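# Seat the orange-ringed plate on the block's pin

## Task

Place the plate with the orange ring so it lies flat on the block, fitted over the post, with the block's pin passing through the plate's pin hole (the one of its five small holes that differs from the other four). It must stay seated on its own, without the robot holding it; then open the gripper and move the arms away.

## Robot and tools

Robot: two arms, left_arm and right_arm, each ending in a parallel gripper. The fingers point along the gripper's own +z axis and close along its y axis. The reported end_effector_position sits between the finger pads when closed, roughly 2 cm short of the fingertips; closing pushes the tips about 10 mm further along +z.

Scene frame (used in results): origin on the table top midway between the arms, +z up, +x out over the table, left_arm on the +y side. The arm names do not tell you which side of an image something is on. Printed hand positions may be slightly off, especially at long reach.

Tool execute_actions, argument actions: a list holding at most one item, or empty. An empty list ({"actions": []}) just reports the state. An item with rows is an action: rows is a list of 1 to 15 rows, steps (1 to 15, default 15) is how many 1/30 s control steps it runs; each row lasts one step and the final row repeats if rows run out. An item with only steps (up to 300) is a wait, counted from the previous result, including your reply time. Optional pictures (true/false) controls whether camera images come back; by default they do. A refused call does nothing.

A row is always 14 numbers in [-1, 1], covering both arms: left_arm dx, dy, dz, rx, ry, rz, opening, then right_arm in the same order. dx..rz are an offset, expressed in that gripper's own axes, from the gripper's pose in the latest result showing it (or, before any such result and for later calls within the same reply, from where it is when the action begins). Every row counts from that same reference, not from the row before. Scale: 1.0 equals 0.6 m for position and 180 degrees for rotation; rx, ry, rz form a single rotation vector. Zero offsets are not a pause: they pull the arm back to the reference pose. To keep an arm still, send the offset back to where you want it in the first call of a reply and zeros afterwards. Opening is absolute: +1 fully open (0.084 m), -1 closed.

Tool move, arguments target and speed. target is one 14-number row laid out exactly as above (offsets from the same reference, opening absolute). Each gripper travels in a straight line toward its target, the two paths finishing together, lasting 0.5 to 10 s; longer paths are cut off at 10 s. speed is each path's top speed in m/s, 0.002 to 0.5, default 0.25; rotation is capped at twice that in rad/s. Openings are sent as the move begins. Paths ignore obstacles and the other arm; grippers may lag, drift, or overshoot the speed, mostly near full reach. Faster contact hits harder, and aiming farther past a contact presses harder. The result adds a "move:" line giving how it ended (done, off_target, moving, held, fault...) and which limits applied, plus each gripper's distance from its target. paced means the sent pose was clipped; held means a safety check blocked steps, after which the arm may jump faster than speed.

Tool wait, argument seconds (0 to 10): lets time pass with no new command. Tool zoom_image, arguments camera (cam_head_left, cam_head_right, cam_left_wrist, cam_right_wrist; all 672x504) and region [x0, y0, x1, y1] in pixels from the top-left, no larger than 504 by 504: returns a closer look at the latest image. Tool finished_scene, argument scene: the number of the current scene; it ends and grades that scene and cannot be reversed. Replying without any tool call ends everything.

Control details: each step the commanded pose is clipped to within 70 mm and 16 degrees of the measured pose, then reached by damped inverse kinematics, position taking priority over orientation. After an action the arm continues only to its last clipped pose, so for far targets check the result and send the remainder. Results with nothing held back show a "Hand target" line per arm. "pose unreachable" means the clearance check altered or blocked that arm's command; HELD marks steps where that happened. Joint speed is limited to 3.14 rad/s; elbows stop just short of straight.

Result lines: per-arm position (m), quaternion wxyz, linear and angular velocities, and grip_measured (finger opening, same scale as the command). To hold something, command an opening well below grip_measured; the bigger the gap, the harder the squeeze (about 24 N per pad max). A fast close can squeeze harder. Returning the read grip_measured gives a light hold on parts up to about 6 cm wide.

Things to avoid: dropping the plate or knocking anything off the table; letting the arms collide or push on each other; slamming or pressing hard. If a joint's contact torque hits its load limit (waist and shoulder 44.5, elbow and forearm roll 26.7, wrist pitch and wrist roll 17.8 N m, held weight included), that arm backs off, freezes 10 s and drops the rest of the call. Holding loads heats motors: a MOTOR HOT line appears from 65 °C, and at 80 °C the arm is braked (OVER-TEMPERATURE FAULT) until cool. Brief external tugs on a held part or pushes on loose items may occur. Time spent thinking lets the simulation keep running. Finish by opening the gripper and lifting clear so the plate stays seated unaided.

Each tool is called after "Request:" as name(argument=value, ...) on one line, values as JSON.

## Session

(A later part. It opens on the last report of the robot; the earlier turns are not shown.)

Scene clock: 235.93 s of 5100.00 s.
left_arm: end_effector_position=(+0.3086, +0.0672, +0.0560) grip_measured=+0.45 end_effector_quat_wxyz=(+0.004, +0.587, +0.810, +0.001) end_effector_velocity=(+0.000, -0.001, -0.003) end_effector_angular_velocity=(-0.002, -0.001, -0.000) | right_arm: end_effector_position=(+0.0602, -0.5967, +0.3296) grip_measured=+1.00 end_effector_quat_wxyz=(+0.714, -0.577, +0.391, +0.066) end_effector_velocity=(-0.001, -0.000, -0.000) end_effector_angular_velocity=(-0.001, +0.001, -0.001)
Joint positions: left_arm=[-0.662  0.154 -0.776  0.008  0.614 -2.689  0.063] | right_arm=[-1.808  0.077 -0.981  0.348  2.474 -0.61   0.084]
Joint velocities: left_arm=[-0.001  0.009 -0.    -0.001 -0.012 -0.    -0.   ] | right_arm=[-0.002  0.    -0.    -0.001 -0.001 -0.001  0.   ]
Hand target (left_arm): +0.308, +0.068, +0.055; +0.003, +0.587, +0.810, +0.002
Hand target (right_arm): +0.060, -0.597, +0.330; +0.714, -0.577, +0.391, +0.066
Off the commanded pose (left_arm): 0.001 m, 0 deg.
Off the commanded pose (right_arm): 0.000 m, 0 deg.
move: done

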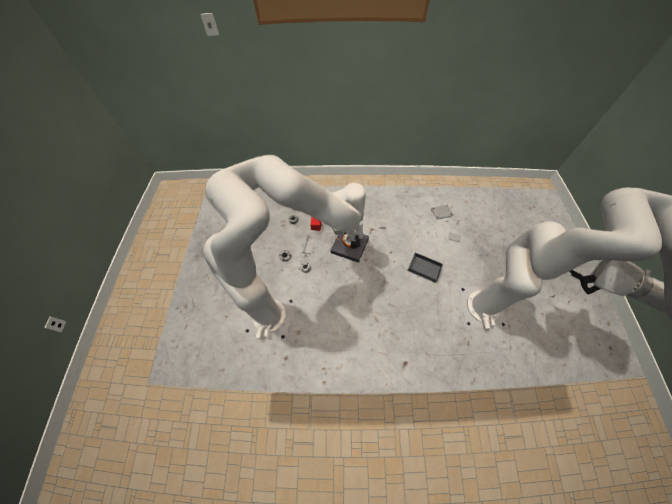

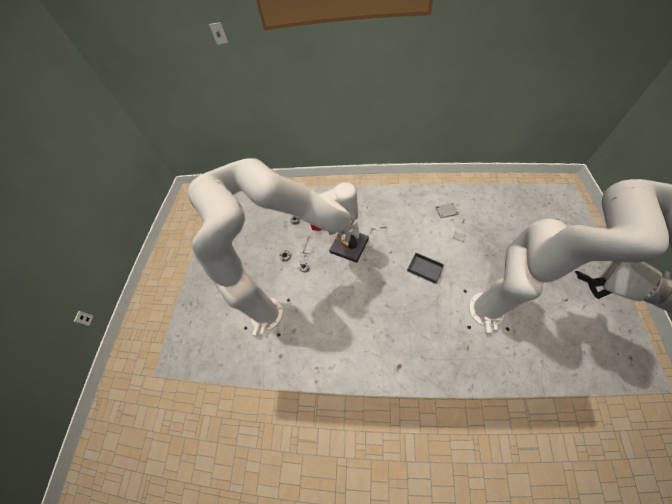

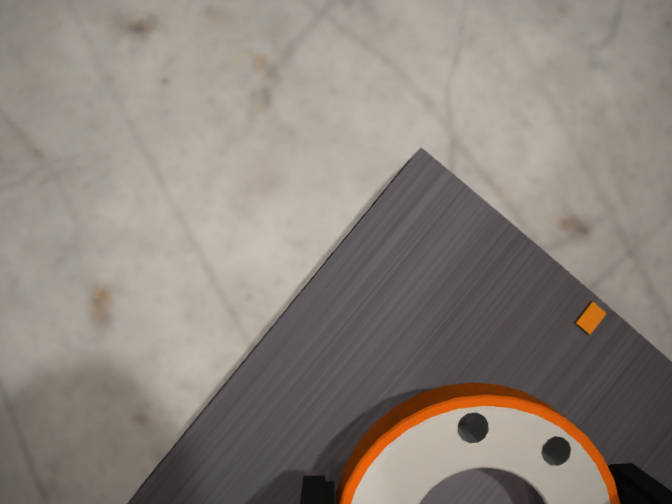

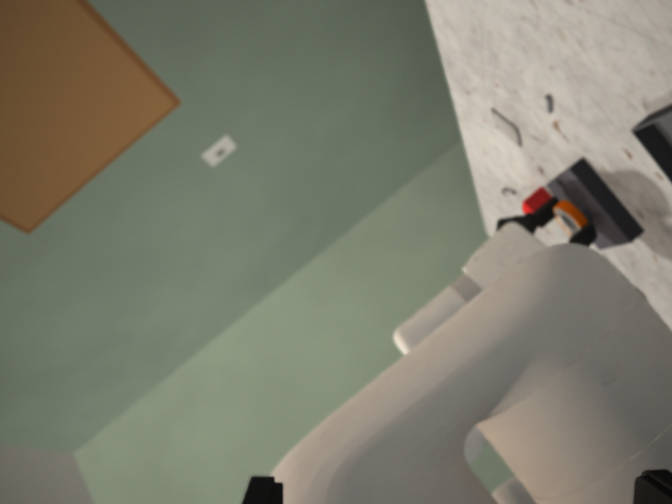

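Request:
move(target=[0.0008,-0.0004,-0.005,0,0,0,-0.3,0,0,0,0,0,0,1], speed=0.01)

Request:
move(target=[0.0015,-0.0014,0,0,0,0,-0.3,0,0,0,0,0,0,1], speed=0.01)

Request:
move(target=[0,0,0.007,0,0,0,-0.3,0,0,0,0,0,0,1], speed=0.006)

Request:
zoom_image(camera="cam_left_wrist", region=[410, 400, 600, 504])

Scene clock: 241.20 s of 5100.00 s.
left_arm: end_effector_position=(+0.3080, +0.0678, +0.0587) grip_measured=+0.45 end_effector_quat_wxyz=(+0.004, +0.587, +0.810, +0.002) end_effector_velocity=(+0.002, -0.002, +0.003) end_effector_angular_velocity=(-0.006, -0.005, +0.003) | right_arm: end_effector_position=(+0.0602, -0.5967, +0.3296) grip_measured=+1.00 end_effector_quat_wxyz=(+0.714, -0.577, +0.391, +0.066) end_effector_velocity=(-0.000, +0.000, -0.000) end_effector_angular_velocity=(+0.001, +0.002, +0.001)
Joint positions: left_arm=[-0.662  0.145 -0.775  0.008  0.622 -2.689  0.063] | right_arm=[-1.808  0.077 -0.981  0.348  2.474 -0.61   0.084]
Joint velocities: left_arm=[ 0.001 -0.003 -0.004 -0.001 -0.001 -0.001 -0.   ] | right_arm=[ 0.     0.     0.    -0.002 -0.     0.    -0.   ]
Hand target (left_arm): +0.308, +0.068, +0.059; +0.004, +0.587, +0.810, +0.001
Hand target (right_arm): +0.060, -0.597, +0.330; +0.714, -0.577, +0.391, +0.066
Off the commanded pose (left_arm): 0.000 m, 0 deg.
Off the commanded pose (right_arm): 0.000 m, 0 deg.
After step 90, 1.30 s passed at rest.
move: done

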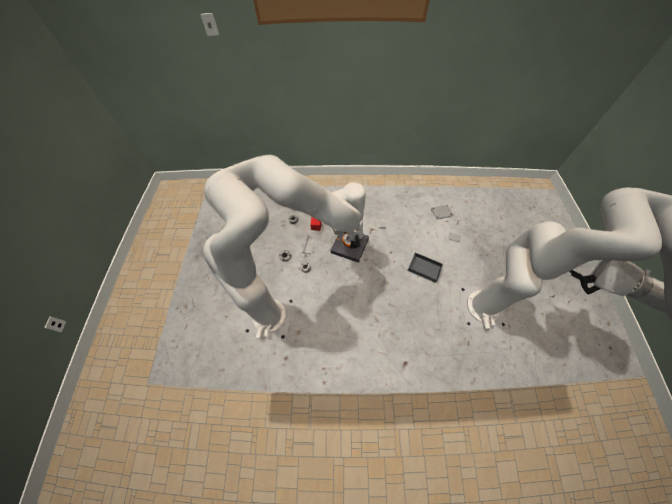

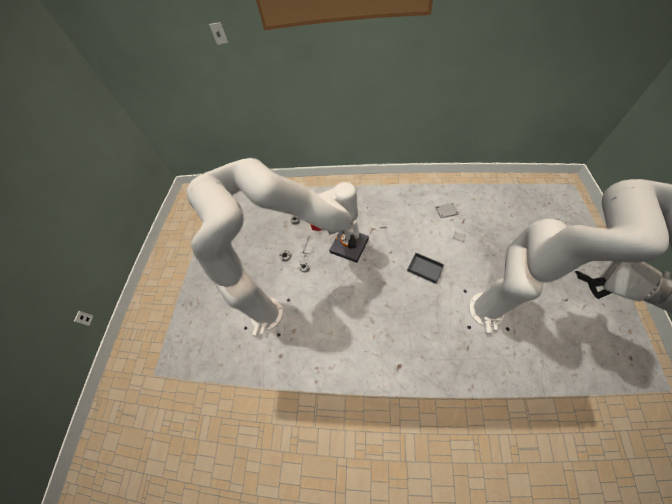

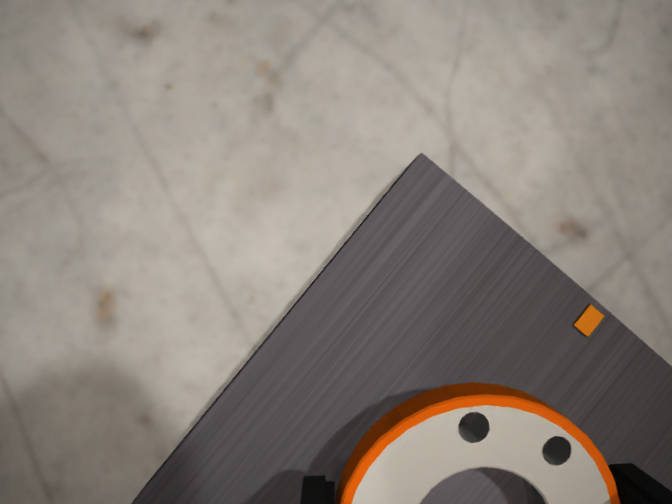

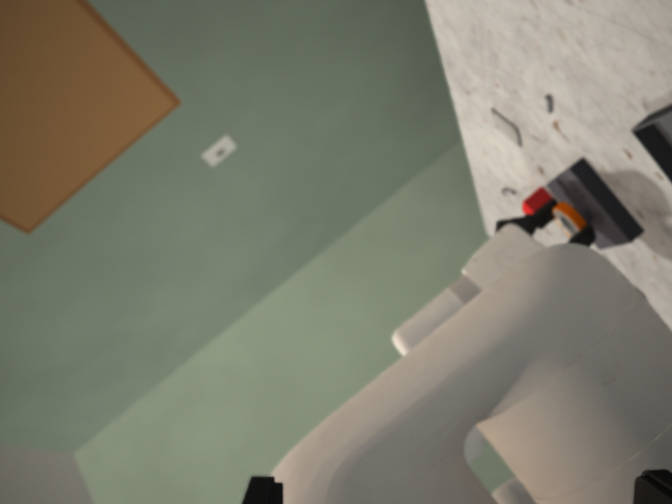

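Scene clock: 241.90 s of 5100.00 s.
left_arm: end_effector_position=(+0.3069, +0.0684, +0.0587) grip_measured=+0.45 end_effector_quat_wxyz=(+0.004, +0.587, +0.810, +0.002) end_effector_velocity=(+0.001, -0.000, +0.001) end_effector_angular_velocity=(-0.001, -0.003, -0.001) | right_arm: end_effector_position=(+0.0602, -0.5967, +0.3296) grip_measured=+1.00 end_effector_quat_wxyz=(+0.714, -0.577, +0.391, +0.066) end_effector_velocity=(+0.000, -0.000, -0.000) end_effector_angular_velocity=(-0.001, +0.001, +0.001)
Joint positions: left_arm=[-0.663  0.142 -0.77   0.008  0.621 -2.69   0.063] | right_arm=[-1.808  0.077 -0.981  0.348  2.474 -0.61   0.084]
Joint velocities: left_arm=[ 0.001 -0.001 -0.001  0.003 -0.001 -0.001 -0.   ] | right_arm=[ 0.001 -0.    -0.    -0.    -0.     0.     0.   ]
Hand target (left_arm): +0.307, +0.068, +0.059; +0.004, +0.587, +0.810, +0.002
Hand target (right_arm): +0.060, -0.597, +0.330; +0.714, -0.577, +0.391, +0.066
Off the commanded pose (left_arm): 0.000 m, 0 deg.
Off the commanded pose (right_arm): 0.000 m, 0 deg.
move: done

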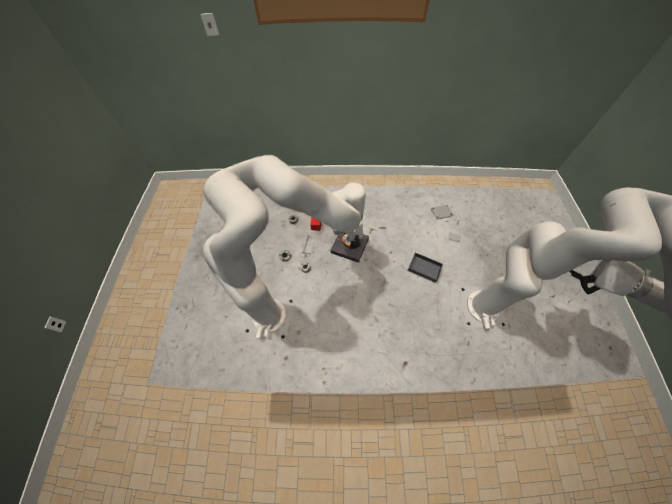

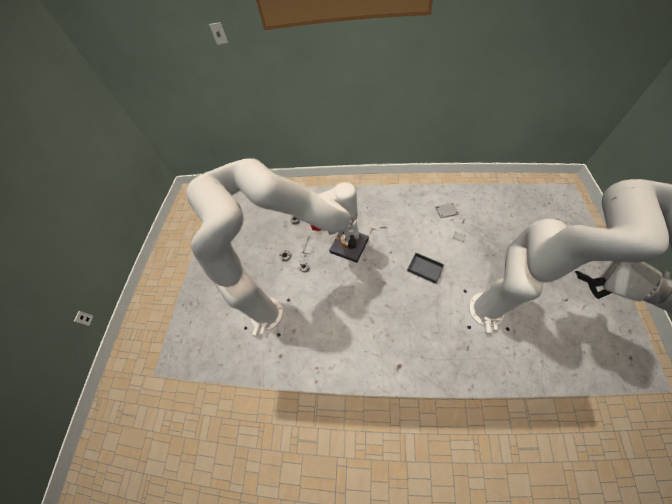

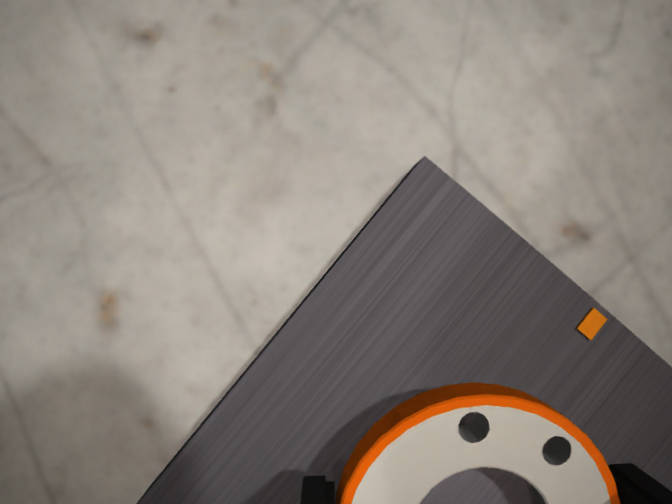

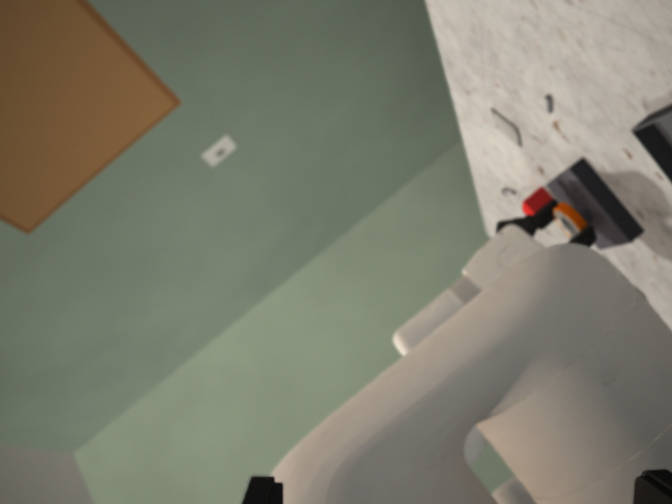

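Scene clock: 242.83 s of 5100.00 s.
left_arm: end_effector_position=(+0.3072, +0.0681, +0.0548) grip_measured=+0.45 end_effector_quat_wxyz=(+0.005, +0.587, +0.810, +0.001) end_effector_velocity=(+0.000, +0.000, -0.000) end_effector_angular_velocity=(-0.001, -0.000, +0.001) | right_arm: end_effector_position=(+0.0602, -0.5967, +0.3296) grip_measured=+1.00 end_effector_quat_wxyz=(+0.714, -0.577, +0.391, +0.066) end_effector_velocity=(-0.000, +0.000, -0.000) end_effector_angular_velocity=(-0.000, +0.001, +0.001)
Joint positions: left_arm=[-0.663  0.152 -0.769  0.008  0.609 -2.69   0.063] | right_arm=[-1.808  0.077 -0.981  0.348  2.474 -0.61   0.084]
Joint velocities: left_arm=[ 0.001  0.     0.    -0.    -0.002 -0.     0.   ] | right_arm=[ 0.    -0.    -0.    -0.001 -0.     0.    -0.   ]
Hand target (left_arm): +0.307, +0.068, +0.054; +0.004, +0.587, +0.810, +0.002
Hand target (right_arm): +0.060, -0.597, +0.330; +0.714, -0.577, +0.391, +0.066
Off the commanded pose (left_arm): 0.001 m, 0 deg.
Off the commanded pose (right_arm): 0.000 m, 0 deg.
move: done

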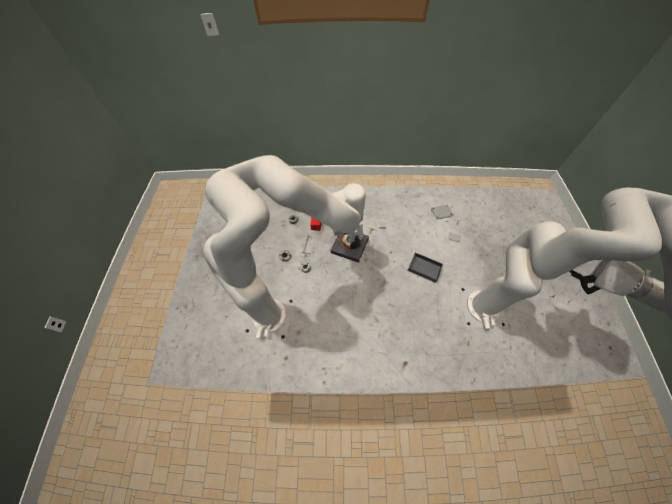

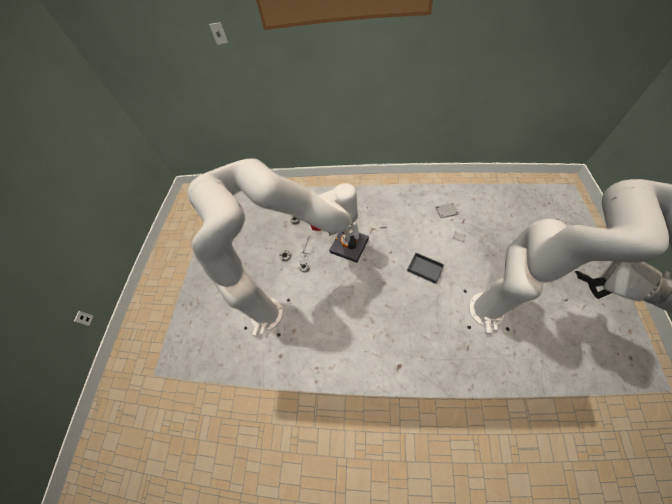

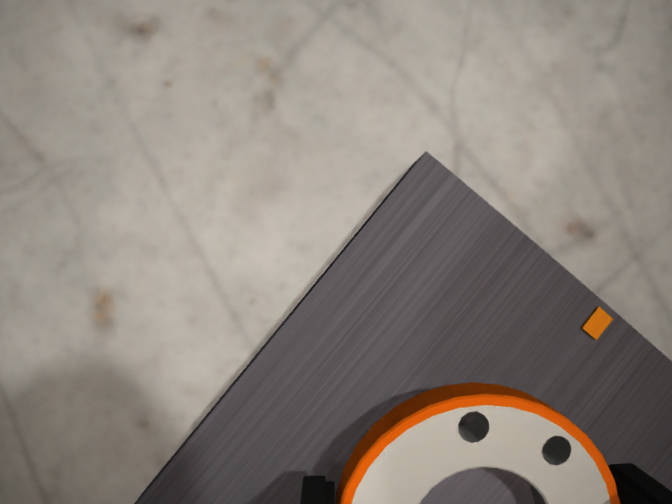

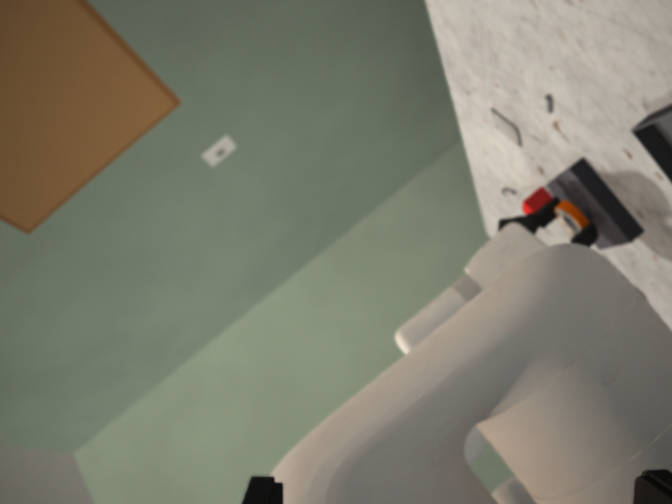

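Region (410, 400, 600, 504) of cam_left_wrist's 672x504 image, scaled by 2.653, with more detail than that image has; it fills the top 276 rows of this view, and the rest is white.

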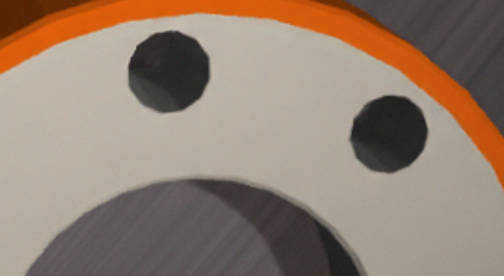

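Request:
move(target=[0,0,0.005,0,0,0,-0.3,0,0,0,0,0,0,1], speed=0.005)

Request:
zoom_image(camera="cam_left_wrist", region=[410, 400, 600, 504])

Scene clock: 246.50 s of 5100.00 s.
left_arm: end_effector_position=(+0.3071, +0.0682, +0.0517) grip_measured=+0.45 end_effector_quat_wxyz=(+0.004, +0.587, +0.810, +0.002) end_effector_velocity=(-0.001, +0.001, -0.002) end_effector_angular_velocity=(+0.002, +0.003, +0.001) | right_arm: end_effector_position=(+0.0602, -0.5967, +0.3296) grip_measured=+1.00 end_effector_quat_wxyz=(+0.714, -0.577, +0.391, +0.066) end_effector_velocity=(-0.000, +0.000, +0.000) end_effector_angular_velocity=(+0.001, +0.001, -0.000)
Joint positions: left_arm=[-0.663  0.16  -0.768  0.008  0.6   -2.69   0.063] | right_arm=[-1.808  0.077 -0.981  0.348  2.474 -0.61   0.084]
Joint velocities: left_arm=[ 0.001  0.003  0.001 -0.    -0.001 -0.    -0.   ] | right_arm=[-0.001  0.    -0.    -0.     0.     0.001  0.   ]
Hand target (left_arm): +0.307, +0.068, +0.052; +0.005, +0.587, +0.810, +0.001
Hand target (right_arm): +0.060, -0.597, +0.330; +0.714, -0.577, +0.391, +0.066
Off the commanded pose (left_arm): 0.000 m, 0 deg.
Off the commanded pose (right_arm): 0.000 m, 0 deg.
move: done

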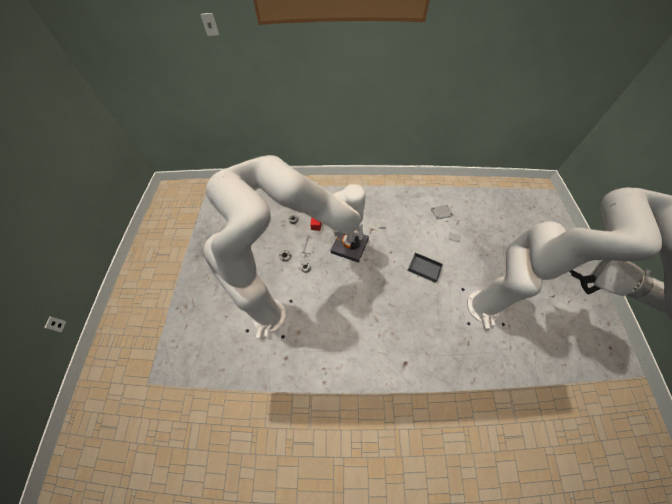

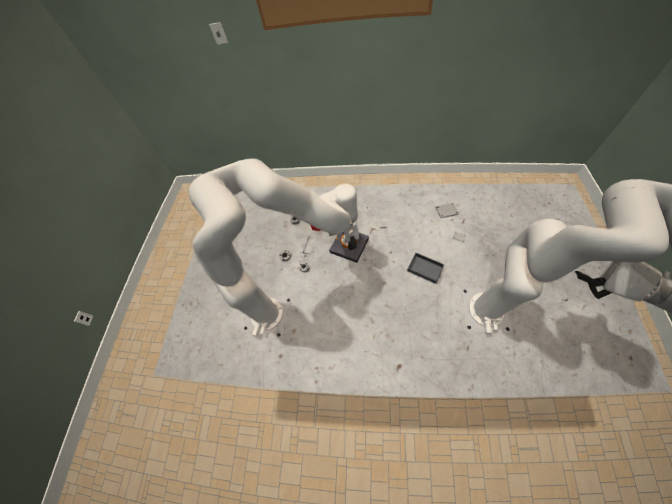

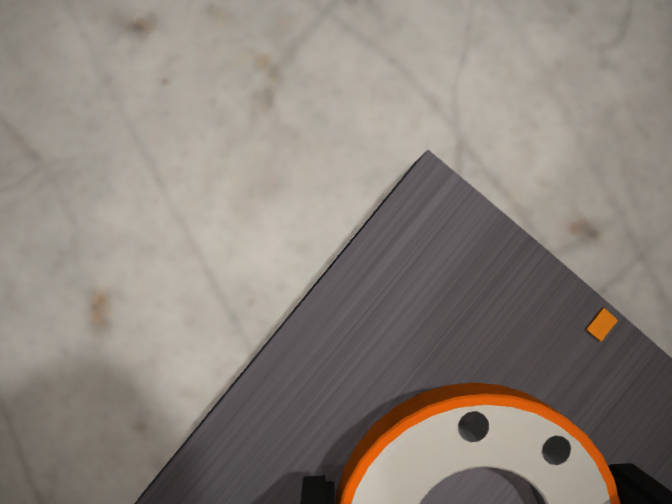

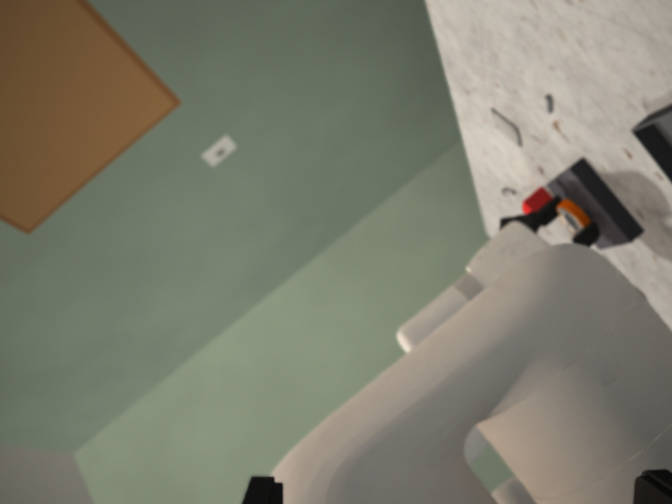

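Region (410, 400, 600, 504) of cam_left_wrist's 672x504 image, scaled by 2.653, with more detail than that image has; it fills the top 276 rows of this view, and the rest is white.

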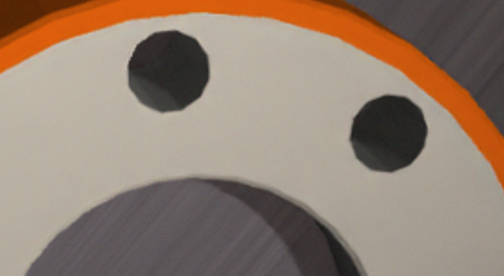

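Request:
move(target=[0,0,0.009,0,0,0,-0.3,0,0,0,0,0,0,1], speed=0.005)

Request:
zoom_image(camera="cam_left_wrist", region=[410, 400, 600, 504])

Scene clock: 249.90 s of 5100.00 s.
left_arm: end_effector_position=(+0.3072, +0.0681, +0.0464) grip_measured=+0.45 end_effector_quat_wxyz=(+0.004, +0.587, +0.810, +0.002) end_effector_velocity=(+0.000, -0.000, -0.000) end_effector_angular_velocity=(-0.000, -0.000, -0.001) | right_arm: end_effector_position=(+0.0602, -0.5967, +0.3296) grip_measured=+1.00 end_effector_quat_wxyz=(+0.714, -0.577, +0.391, +0.066) end_effector_velocity=(+0.000, -0.000, +0.000) end_effector_angular_velocity=(+0.000, +0.000, +0.001)
Joint positions: left_arm=[-0.663  0.173 -0.766  0.008  0.585 -2.69   0.063] | right_arm=[-1.808  0.077 -0.981  0.348  2.474 -0.61   0.084]
Joint velocities: left_arm=[ 0.     0.001 -0.     0.    -0.001  0.001 -0.   ] | right_arm=[ 0.001 -0.    -0.001  0.     0.001  0.    -0.   ]
Hand target (left_arm): +0.307, +0.068, +0.046; +0.004, +0.587, +0.810, +0.002
Hand target (right_arm): +0.060, -0.597, +0.330; +0.714, -0.577, +0.391, +0.066
Off the commanded pose (left_arm): 0.000 m, 0 deg.
Off the commanded pose (right_arm): 0.000 m, 0 deg.
move: done

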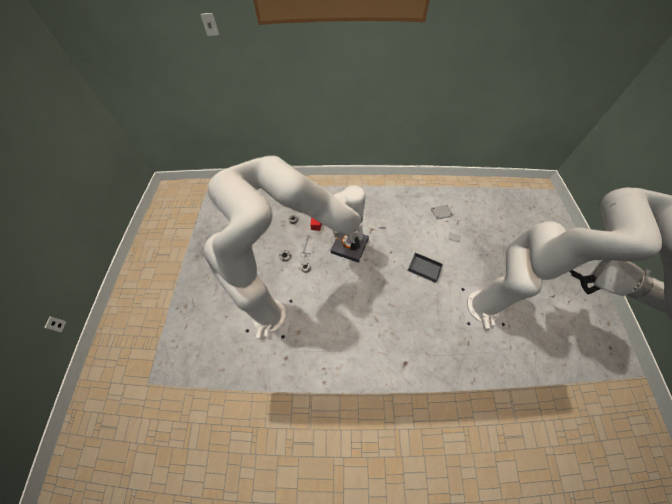

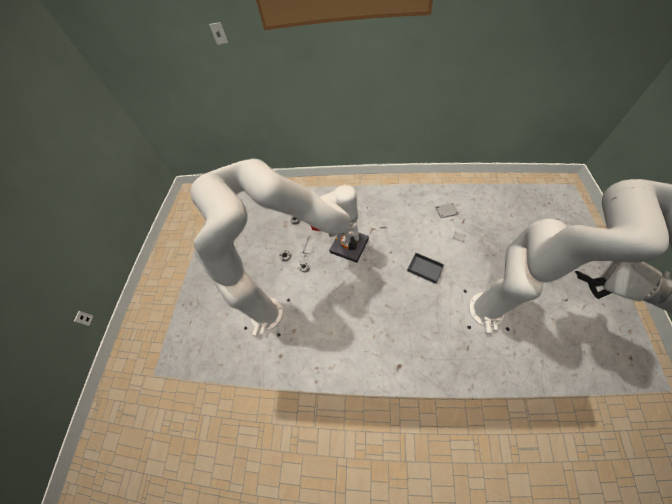

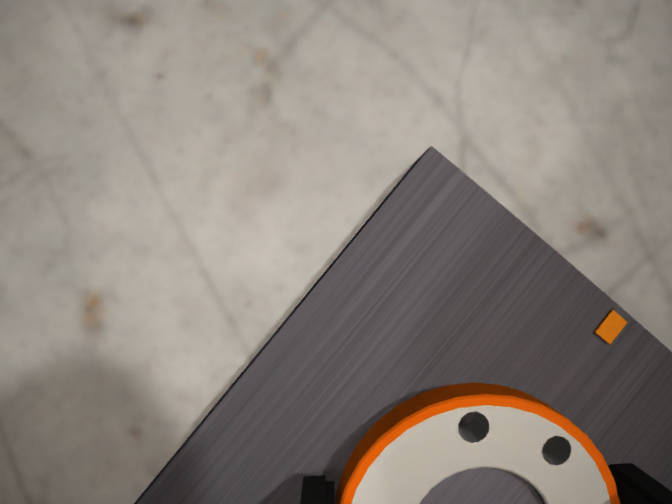

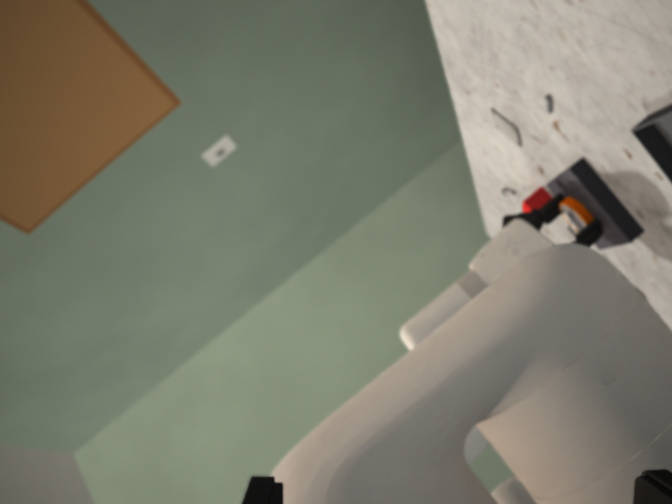

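Region (410, 400, 600, 504) of cam_left_wrist's 672x504 image, scaled by 2.653, with more detail than that image has; it fills the top 276 rows of this view, and the rest is white.

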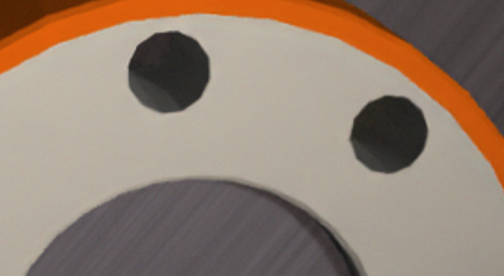

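Request:
move(target=[0,0,0.0065,0,0,0,-0.3,0,0,0,0,0,0,1], speed=0.005)

Request:
zoom_image(camera="cam_left_wrist", region=[410, 400, 600, 504])

Scene clock: 252.47 s of 5100.00 s.
left_arm: end_effector_position=(+0.3072, +0.0682, +0.0425) grip_measured=+0.45 end_effector_quat_wxyz=(+0.004, +0.587, +0.810, +0.002) end_effector_velocity=(+0.000, +0.000, -0.000) end_effector_angular_velocity=(-0.001, -0.000, +0.002) | right_arm: end_effector_position=(+0.0602, -0.5967, +0.3296) grip_measured=+1.00 end_effector_quat_wxyz=(+0.714, -0.577, +0.391, +0.066) end_effector_velocity=(-0.000, +0.000, -0.000) end_effector_angular_velocity=(+0.001, +0.001, +0.001)
Joint positions: left_arm=[-0.663  0.183 -0.765  0.008  0.574 -2.69   0.063] | right_arm=[-1.808  0.077 -0.981  0.348  2.474 -0.61   0.084]
Joint velocities: left_arm=[ 0.001  0.001  0.    -0.001 -0.001 -0.     0.   ] | right_arm=[ 0.     0.     0.    -0.001 -0.     0.    -0.   ]
Hand target (left_arm): +0.307, +0.068, +0.043; +0.004, +0.587, +0.810, +0.002
Hand target (right_arm): +0.060, -0.597, +0.330; +0.714, -0.577, +0.391, +0.066
Off the commanded pose (left_arm): 0.000 m, 0 deg.
Off the commanded pose (right_arm): 0.000 m, 0 deg.
move: done

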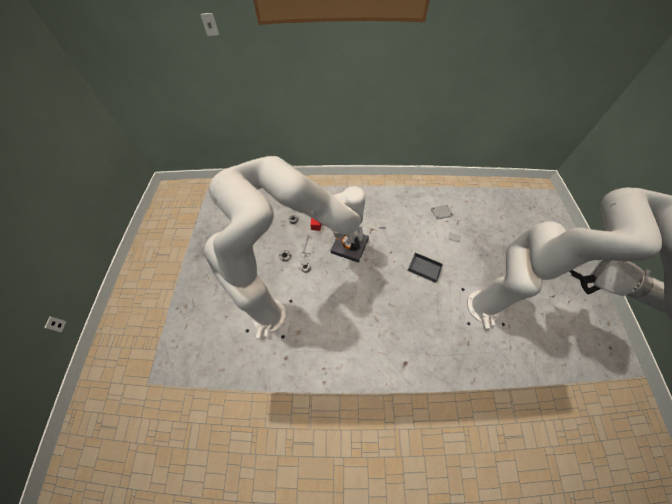

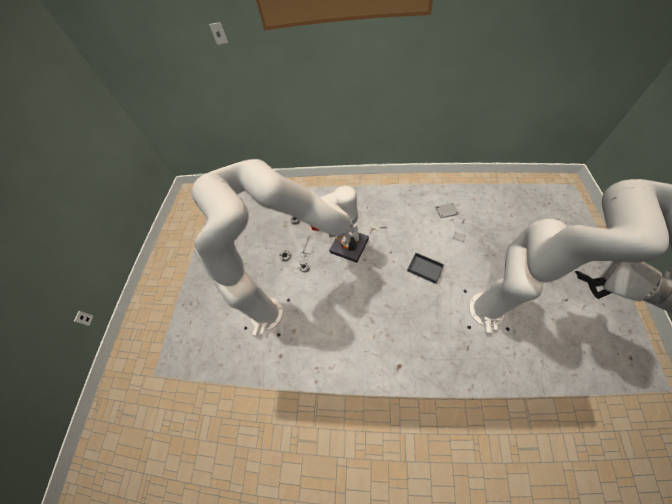

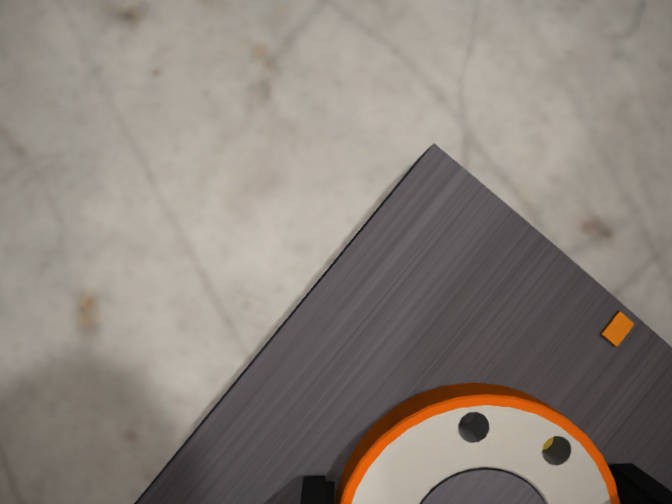

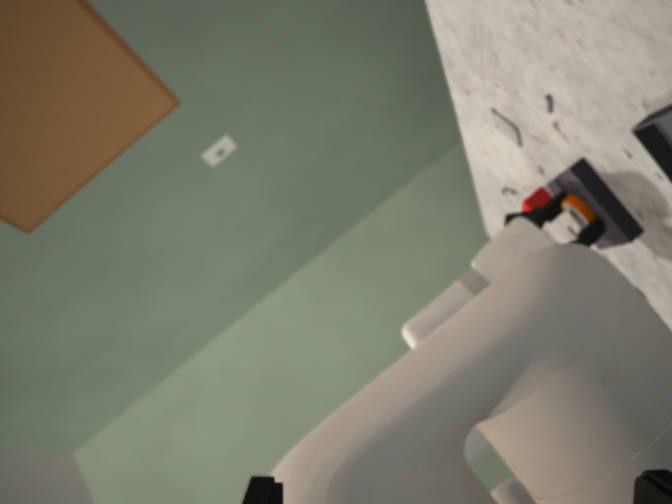

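Region (410, 400, 600, 504) of cam_left_wrist's 672x504 image, scaled by 2.653, with more detail than that image has; it fills the top 276 rows of this view, and the rest is white.

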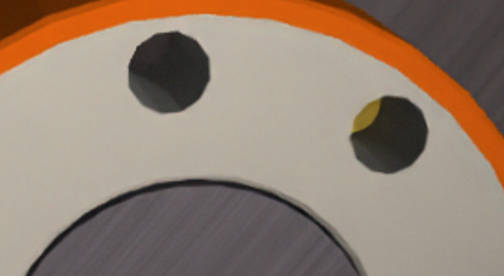

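The pin is in the hole. Continue down to seat.

Request:
move(target=[0,0,0.005,0,0,0,-0.3,0,0,0,0,0,0,1], speed=0.005)

Scene clock: 255.20 s of 5100.00 s.
left_arm: end_effector_position=(+0.3074, +0.0680, +0.0407) grip_measured=+0.46 end_effector_quat_wxyz=(+0.005, +0.587, +0.810, +0.001) end_effector_velocity=(-0.000, -0.001, -0.000) end_effector_angular_velocity=(-0.001, -0.000, +0.001) | right_arm: end_effector_position=(+0.0602, -0.5967, +0.3296) grip_measured=+1.00 end_effector_quat_wxyz=(+0.714, -0.577, +0.391, +0.066) end_effector_velocity=(+0.000, -0.000, -0.000) end_effector_angular_velocity=(-0.002, -0.000, -0.001)
Joint positions: left_arm=[-0.663  0.188 -0.765  0.008  0.568 -2.69   0.063] | right_arm=[-1.808  0.077 -0.981  0.348  2.474 -0.61   0.084]
Joint velocities: left_arm=[-0.001  0.002 -0.    -0.001 -0.002 -0.001  0.   ] | right_arm=[ 0.001 -0.    -0.     0.001 -0.002 -0.     0.   ]
Hand target (left_arm): +0.307, +0.068, +0.040; +0.004, +0.587, +0.810, +0.002
Hand target (right_arm): +0.060, -0.597, +0.330; +0.714, -0.577, +0.391, +0.066
Off the commanded pose (left_arm): 0.001 m, 0 deg.
Off the commanded pose (right_arm): 0.000 m, 0 deg.
move: done

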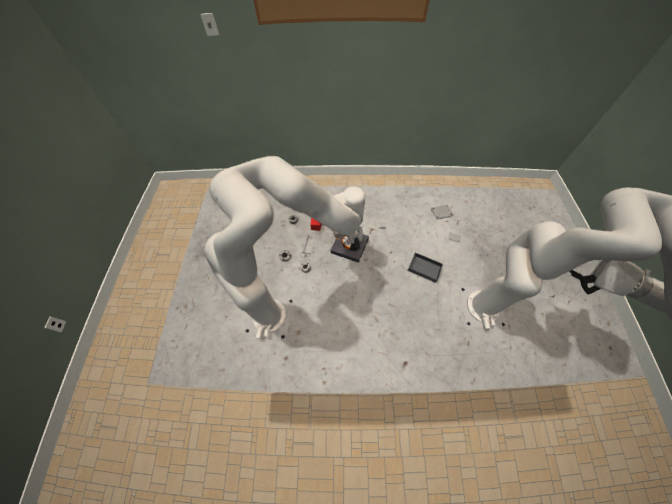

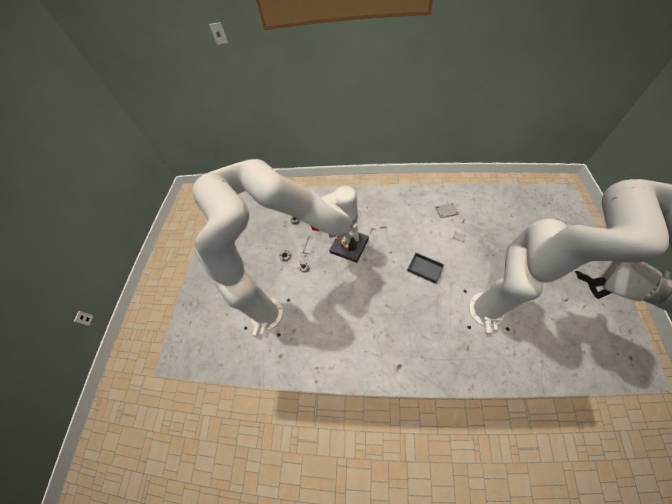

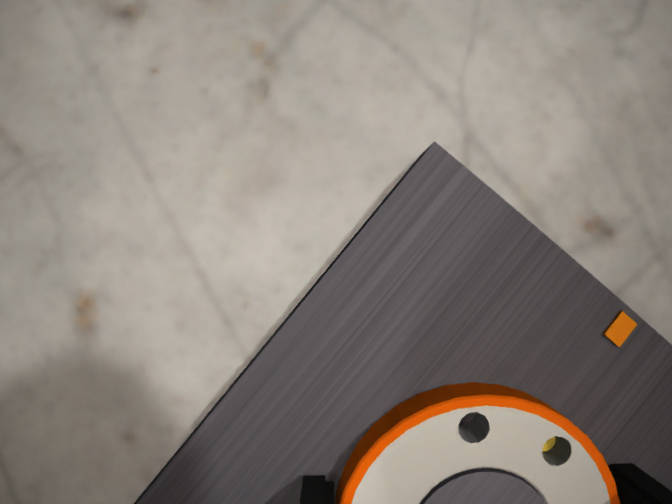

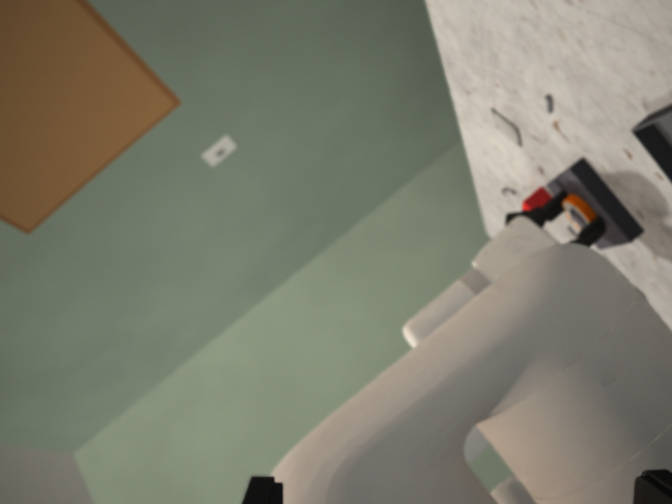

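Request:
move(target=[0,0,-0.001,0,0,0,1,0,0,0,0,0,0,1], speed=0.01)

Request:
move(target=[-0.08,0,-0.2,0,0,0,1,0,0,0,0,0,0,1], speed=0.15)

Scene clock: 258.37 s of 5100.00 s.
left_arm: end_effector_position=(+0.3071, +0.0682, +0.0410) grip_measured=+1.00 end_effector_quat_wxyz=(+0.004, +0.587, +0.810, +0.002) end_effector_velocity=(+0.002, -0.002, +0.003) end_effector_angular_velocity=(-0.005, -0.005, -0.001) | right_arm: end_effector_position=(+0.0602, -0.5967, +0.3296) grip_measured=+1.00 end_effector_quat_wxyz=(+0.714, -0.577, +0.391, +0.066) end_effector_velocity=(+0.000, +0.000, +0.000) end_effector_angular_velocity=(+0.000, -0.000, +0.001)
Joint positions: left_arm=[-0.663  0.187 -0.765  0.008  0.57  -2.69   0.084] | right_arm=[-1.808  0.077 -0.981  0.348  2.474 -0.61   0.084]
Joint velocities: left_arm=[-0.    -0.004 -0.004  0.001  0.001 -0.     0.   ] | right_arm=[ 0.    -0.    -0.     0.     0.001  0.     0.   ]
Hand target (left_arm): +0.307, +0.068, +0.041; +0.005, +0.587, +0.810, +0.001
Hand target (right_arm): +0.060, -0.597, +0.330; +0.714, -0.577, +0.391, +0.066
Off the commanded pose (left_arm): 0.000 m, 0 deg.
Off the commanded pose (right_arm): 0.000 m, 0 deg.
move: done

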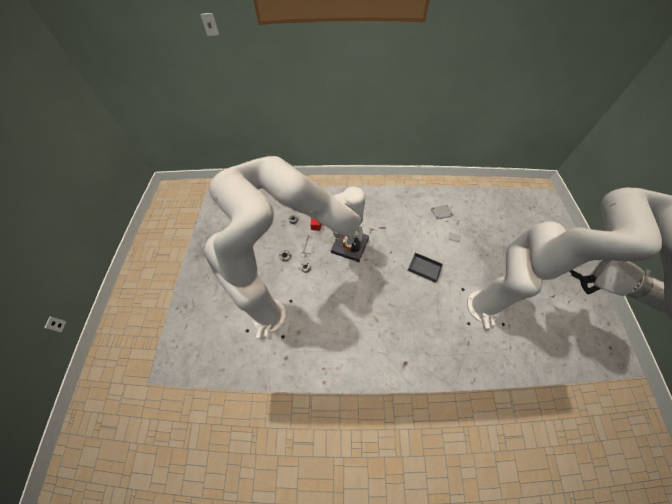

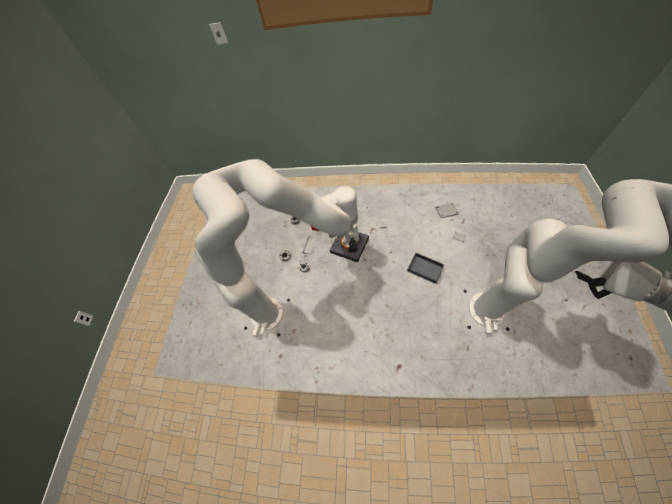

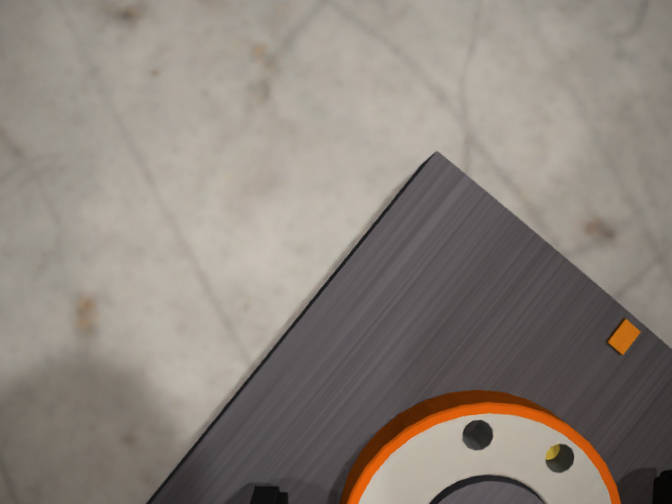

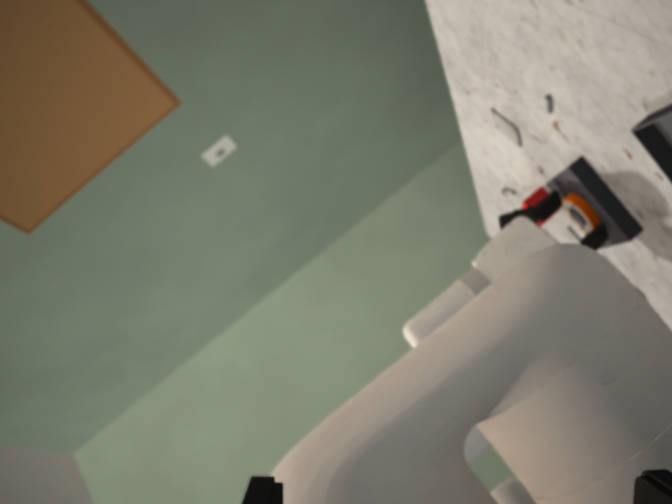

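Scene clock: 259.60 s of 5100.00 s.
left_arm: end_effector_position=(+0.3207, +0.0234, +0.1601) grip_measured=+1.00 end_effector_quat_wxyz=(+0.004, +0.587, +0.810, +0.002) end_effector_velocity=(+0.001, -0.002, +0.006) end_effector_angular_velocity=(-0.001, -0.002, +0.000) | right_arm: end_effector_position=(+0.0602, -0.5967, +0.3296) grip_measured=+1.00 end_effector_quat_wxyz=(+0.714, -0.577, +0.391, +0.066) end_effector_velocity=(-0.000, -0.000, -0.000) end_effector_angular_velocity=(+0.000, +0.001, -0.001)
Joint positions: left_arm=[-0.709  0.079 -1.032  0.006  0.947 -2.732  0.084] | right_arm=[-1.808  0.077 -0.981  0.348  2.474 -0.61   0.084]
Joint velocities: left_arm=[-0.002 -0.001 -0.016  0.001  0.015 -0.002  0.   ] | right_arm=[-0.001  0.     0.    -0.    -0.001  0.001 -0.   ]
Hand target (left_arm): +0.321, +0.023, +0.161; +0.004, +0.587, +0.809, +0.001
Hand target (right_arm): +0.060, -0.597, +0.330; +0.714, -0.577, +0.391, +0.066
Off the commanded pose (left_arm): 0.001 m, 0 deg.
Off the commanded pose (right_arm): 0.000 m, 0 deg.
move: done

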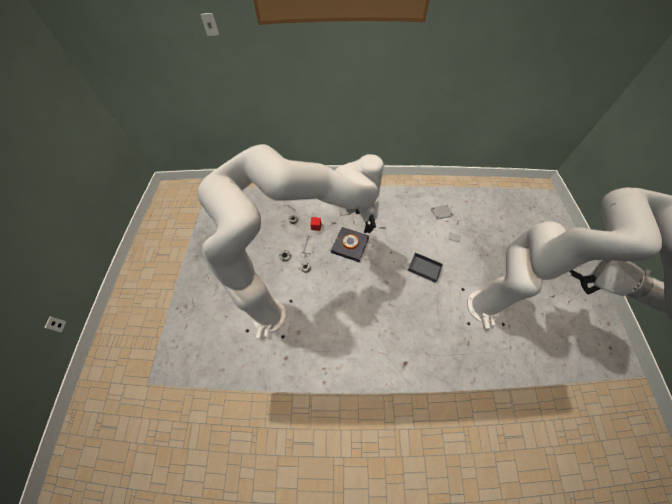

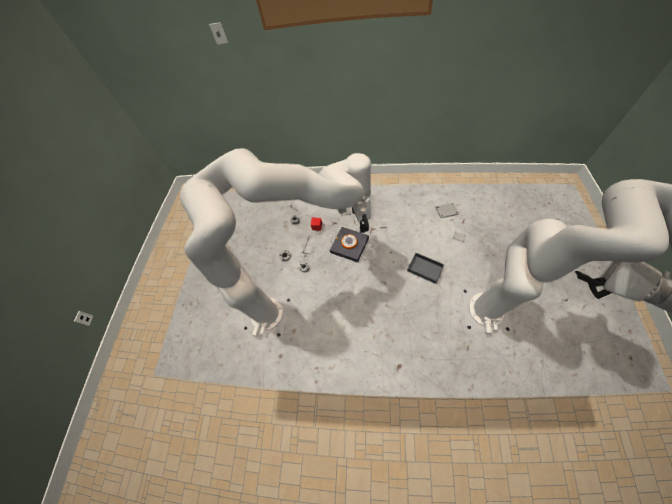

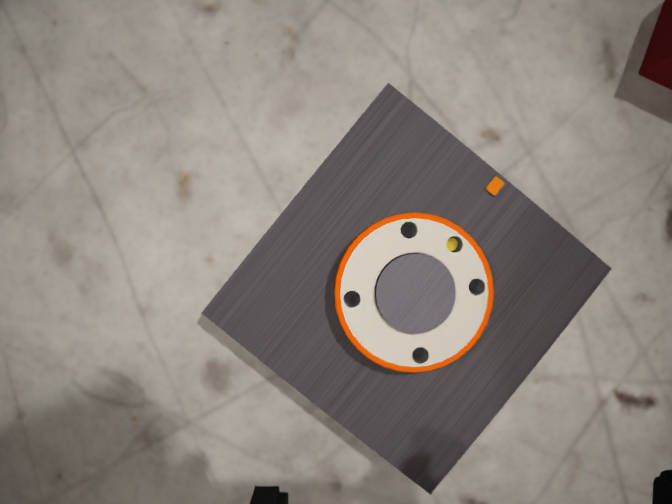

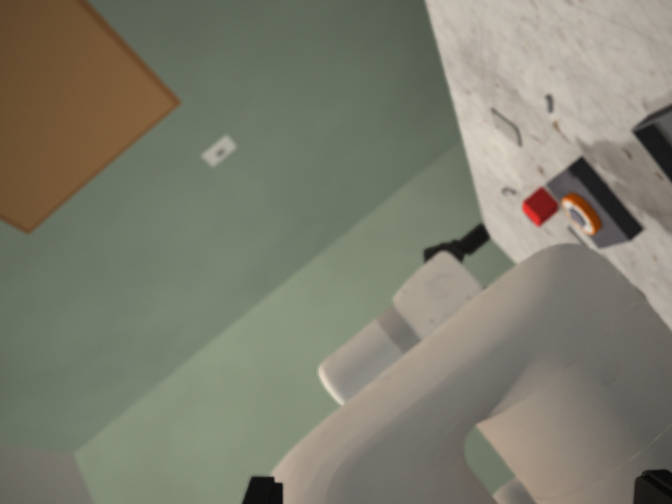

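Request:
finished_scene(scene=1)

The scene is finished: the task was done.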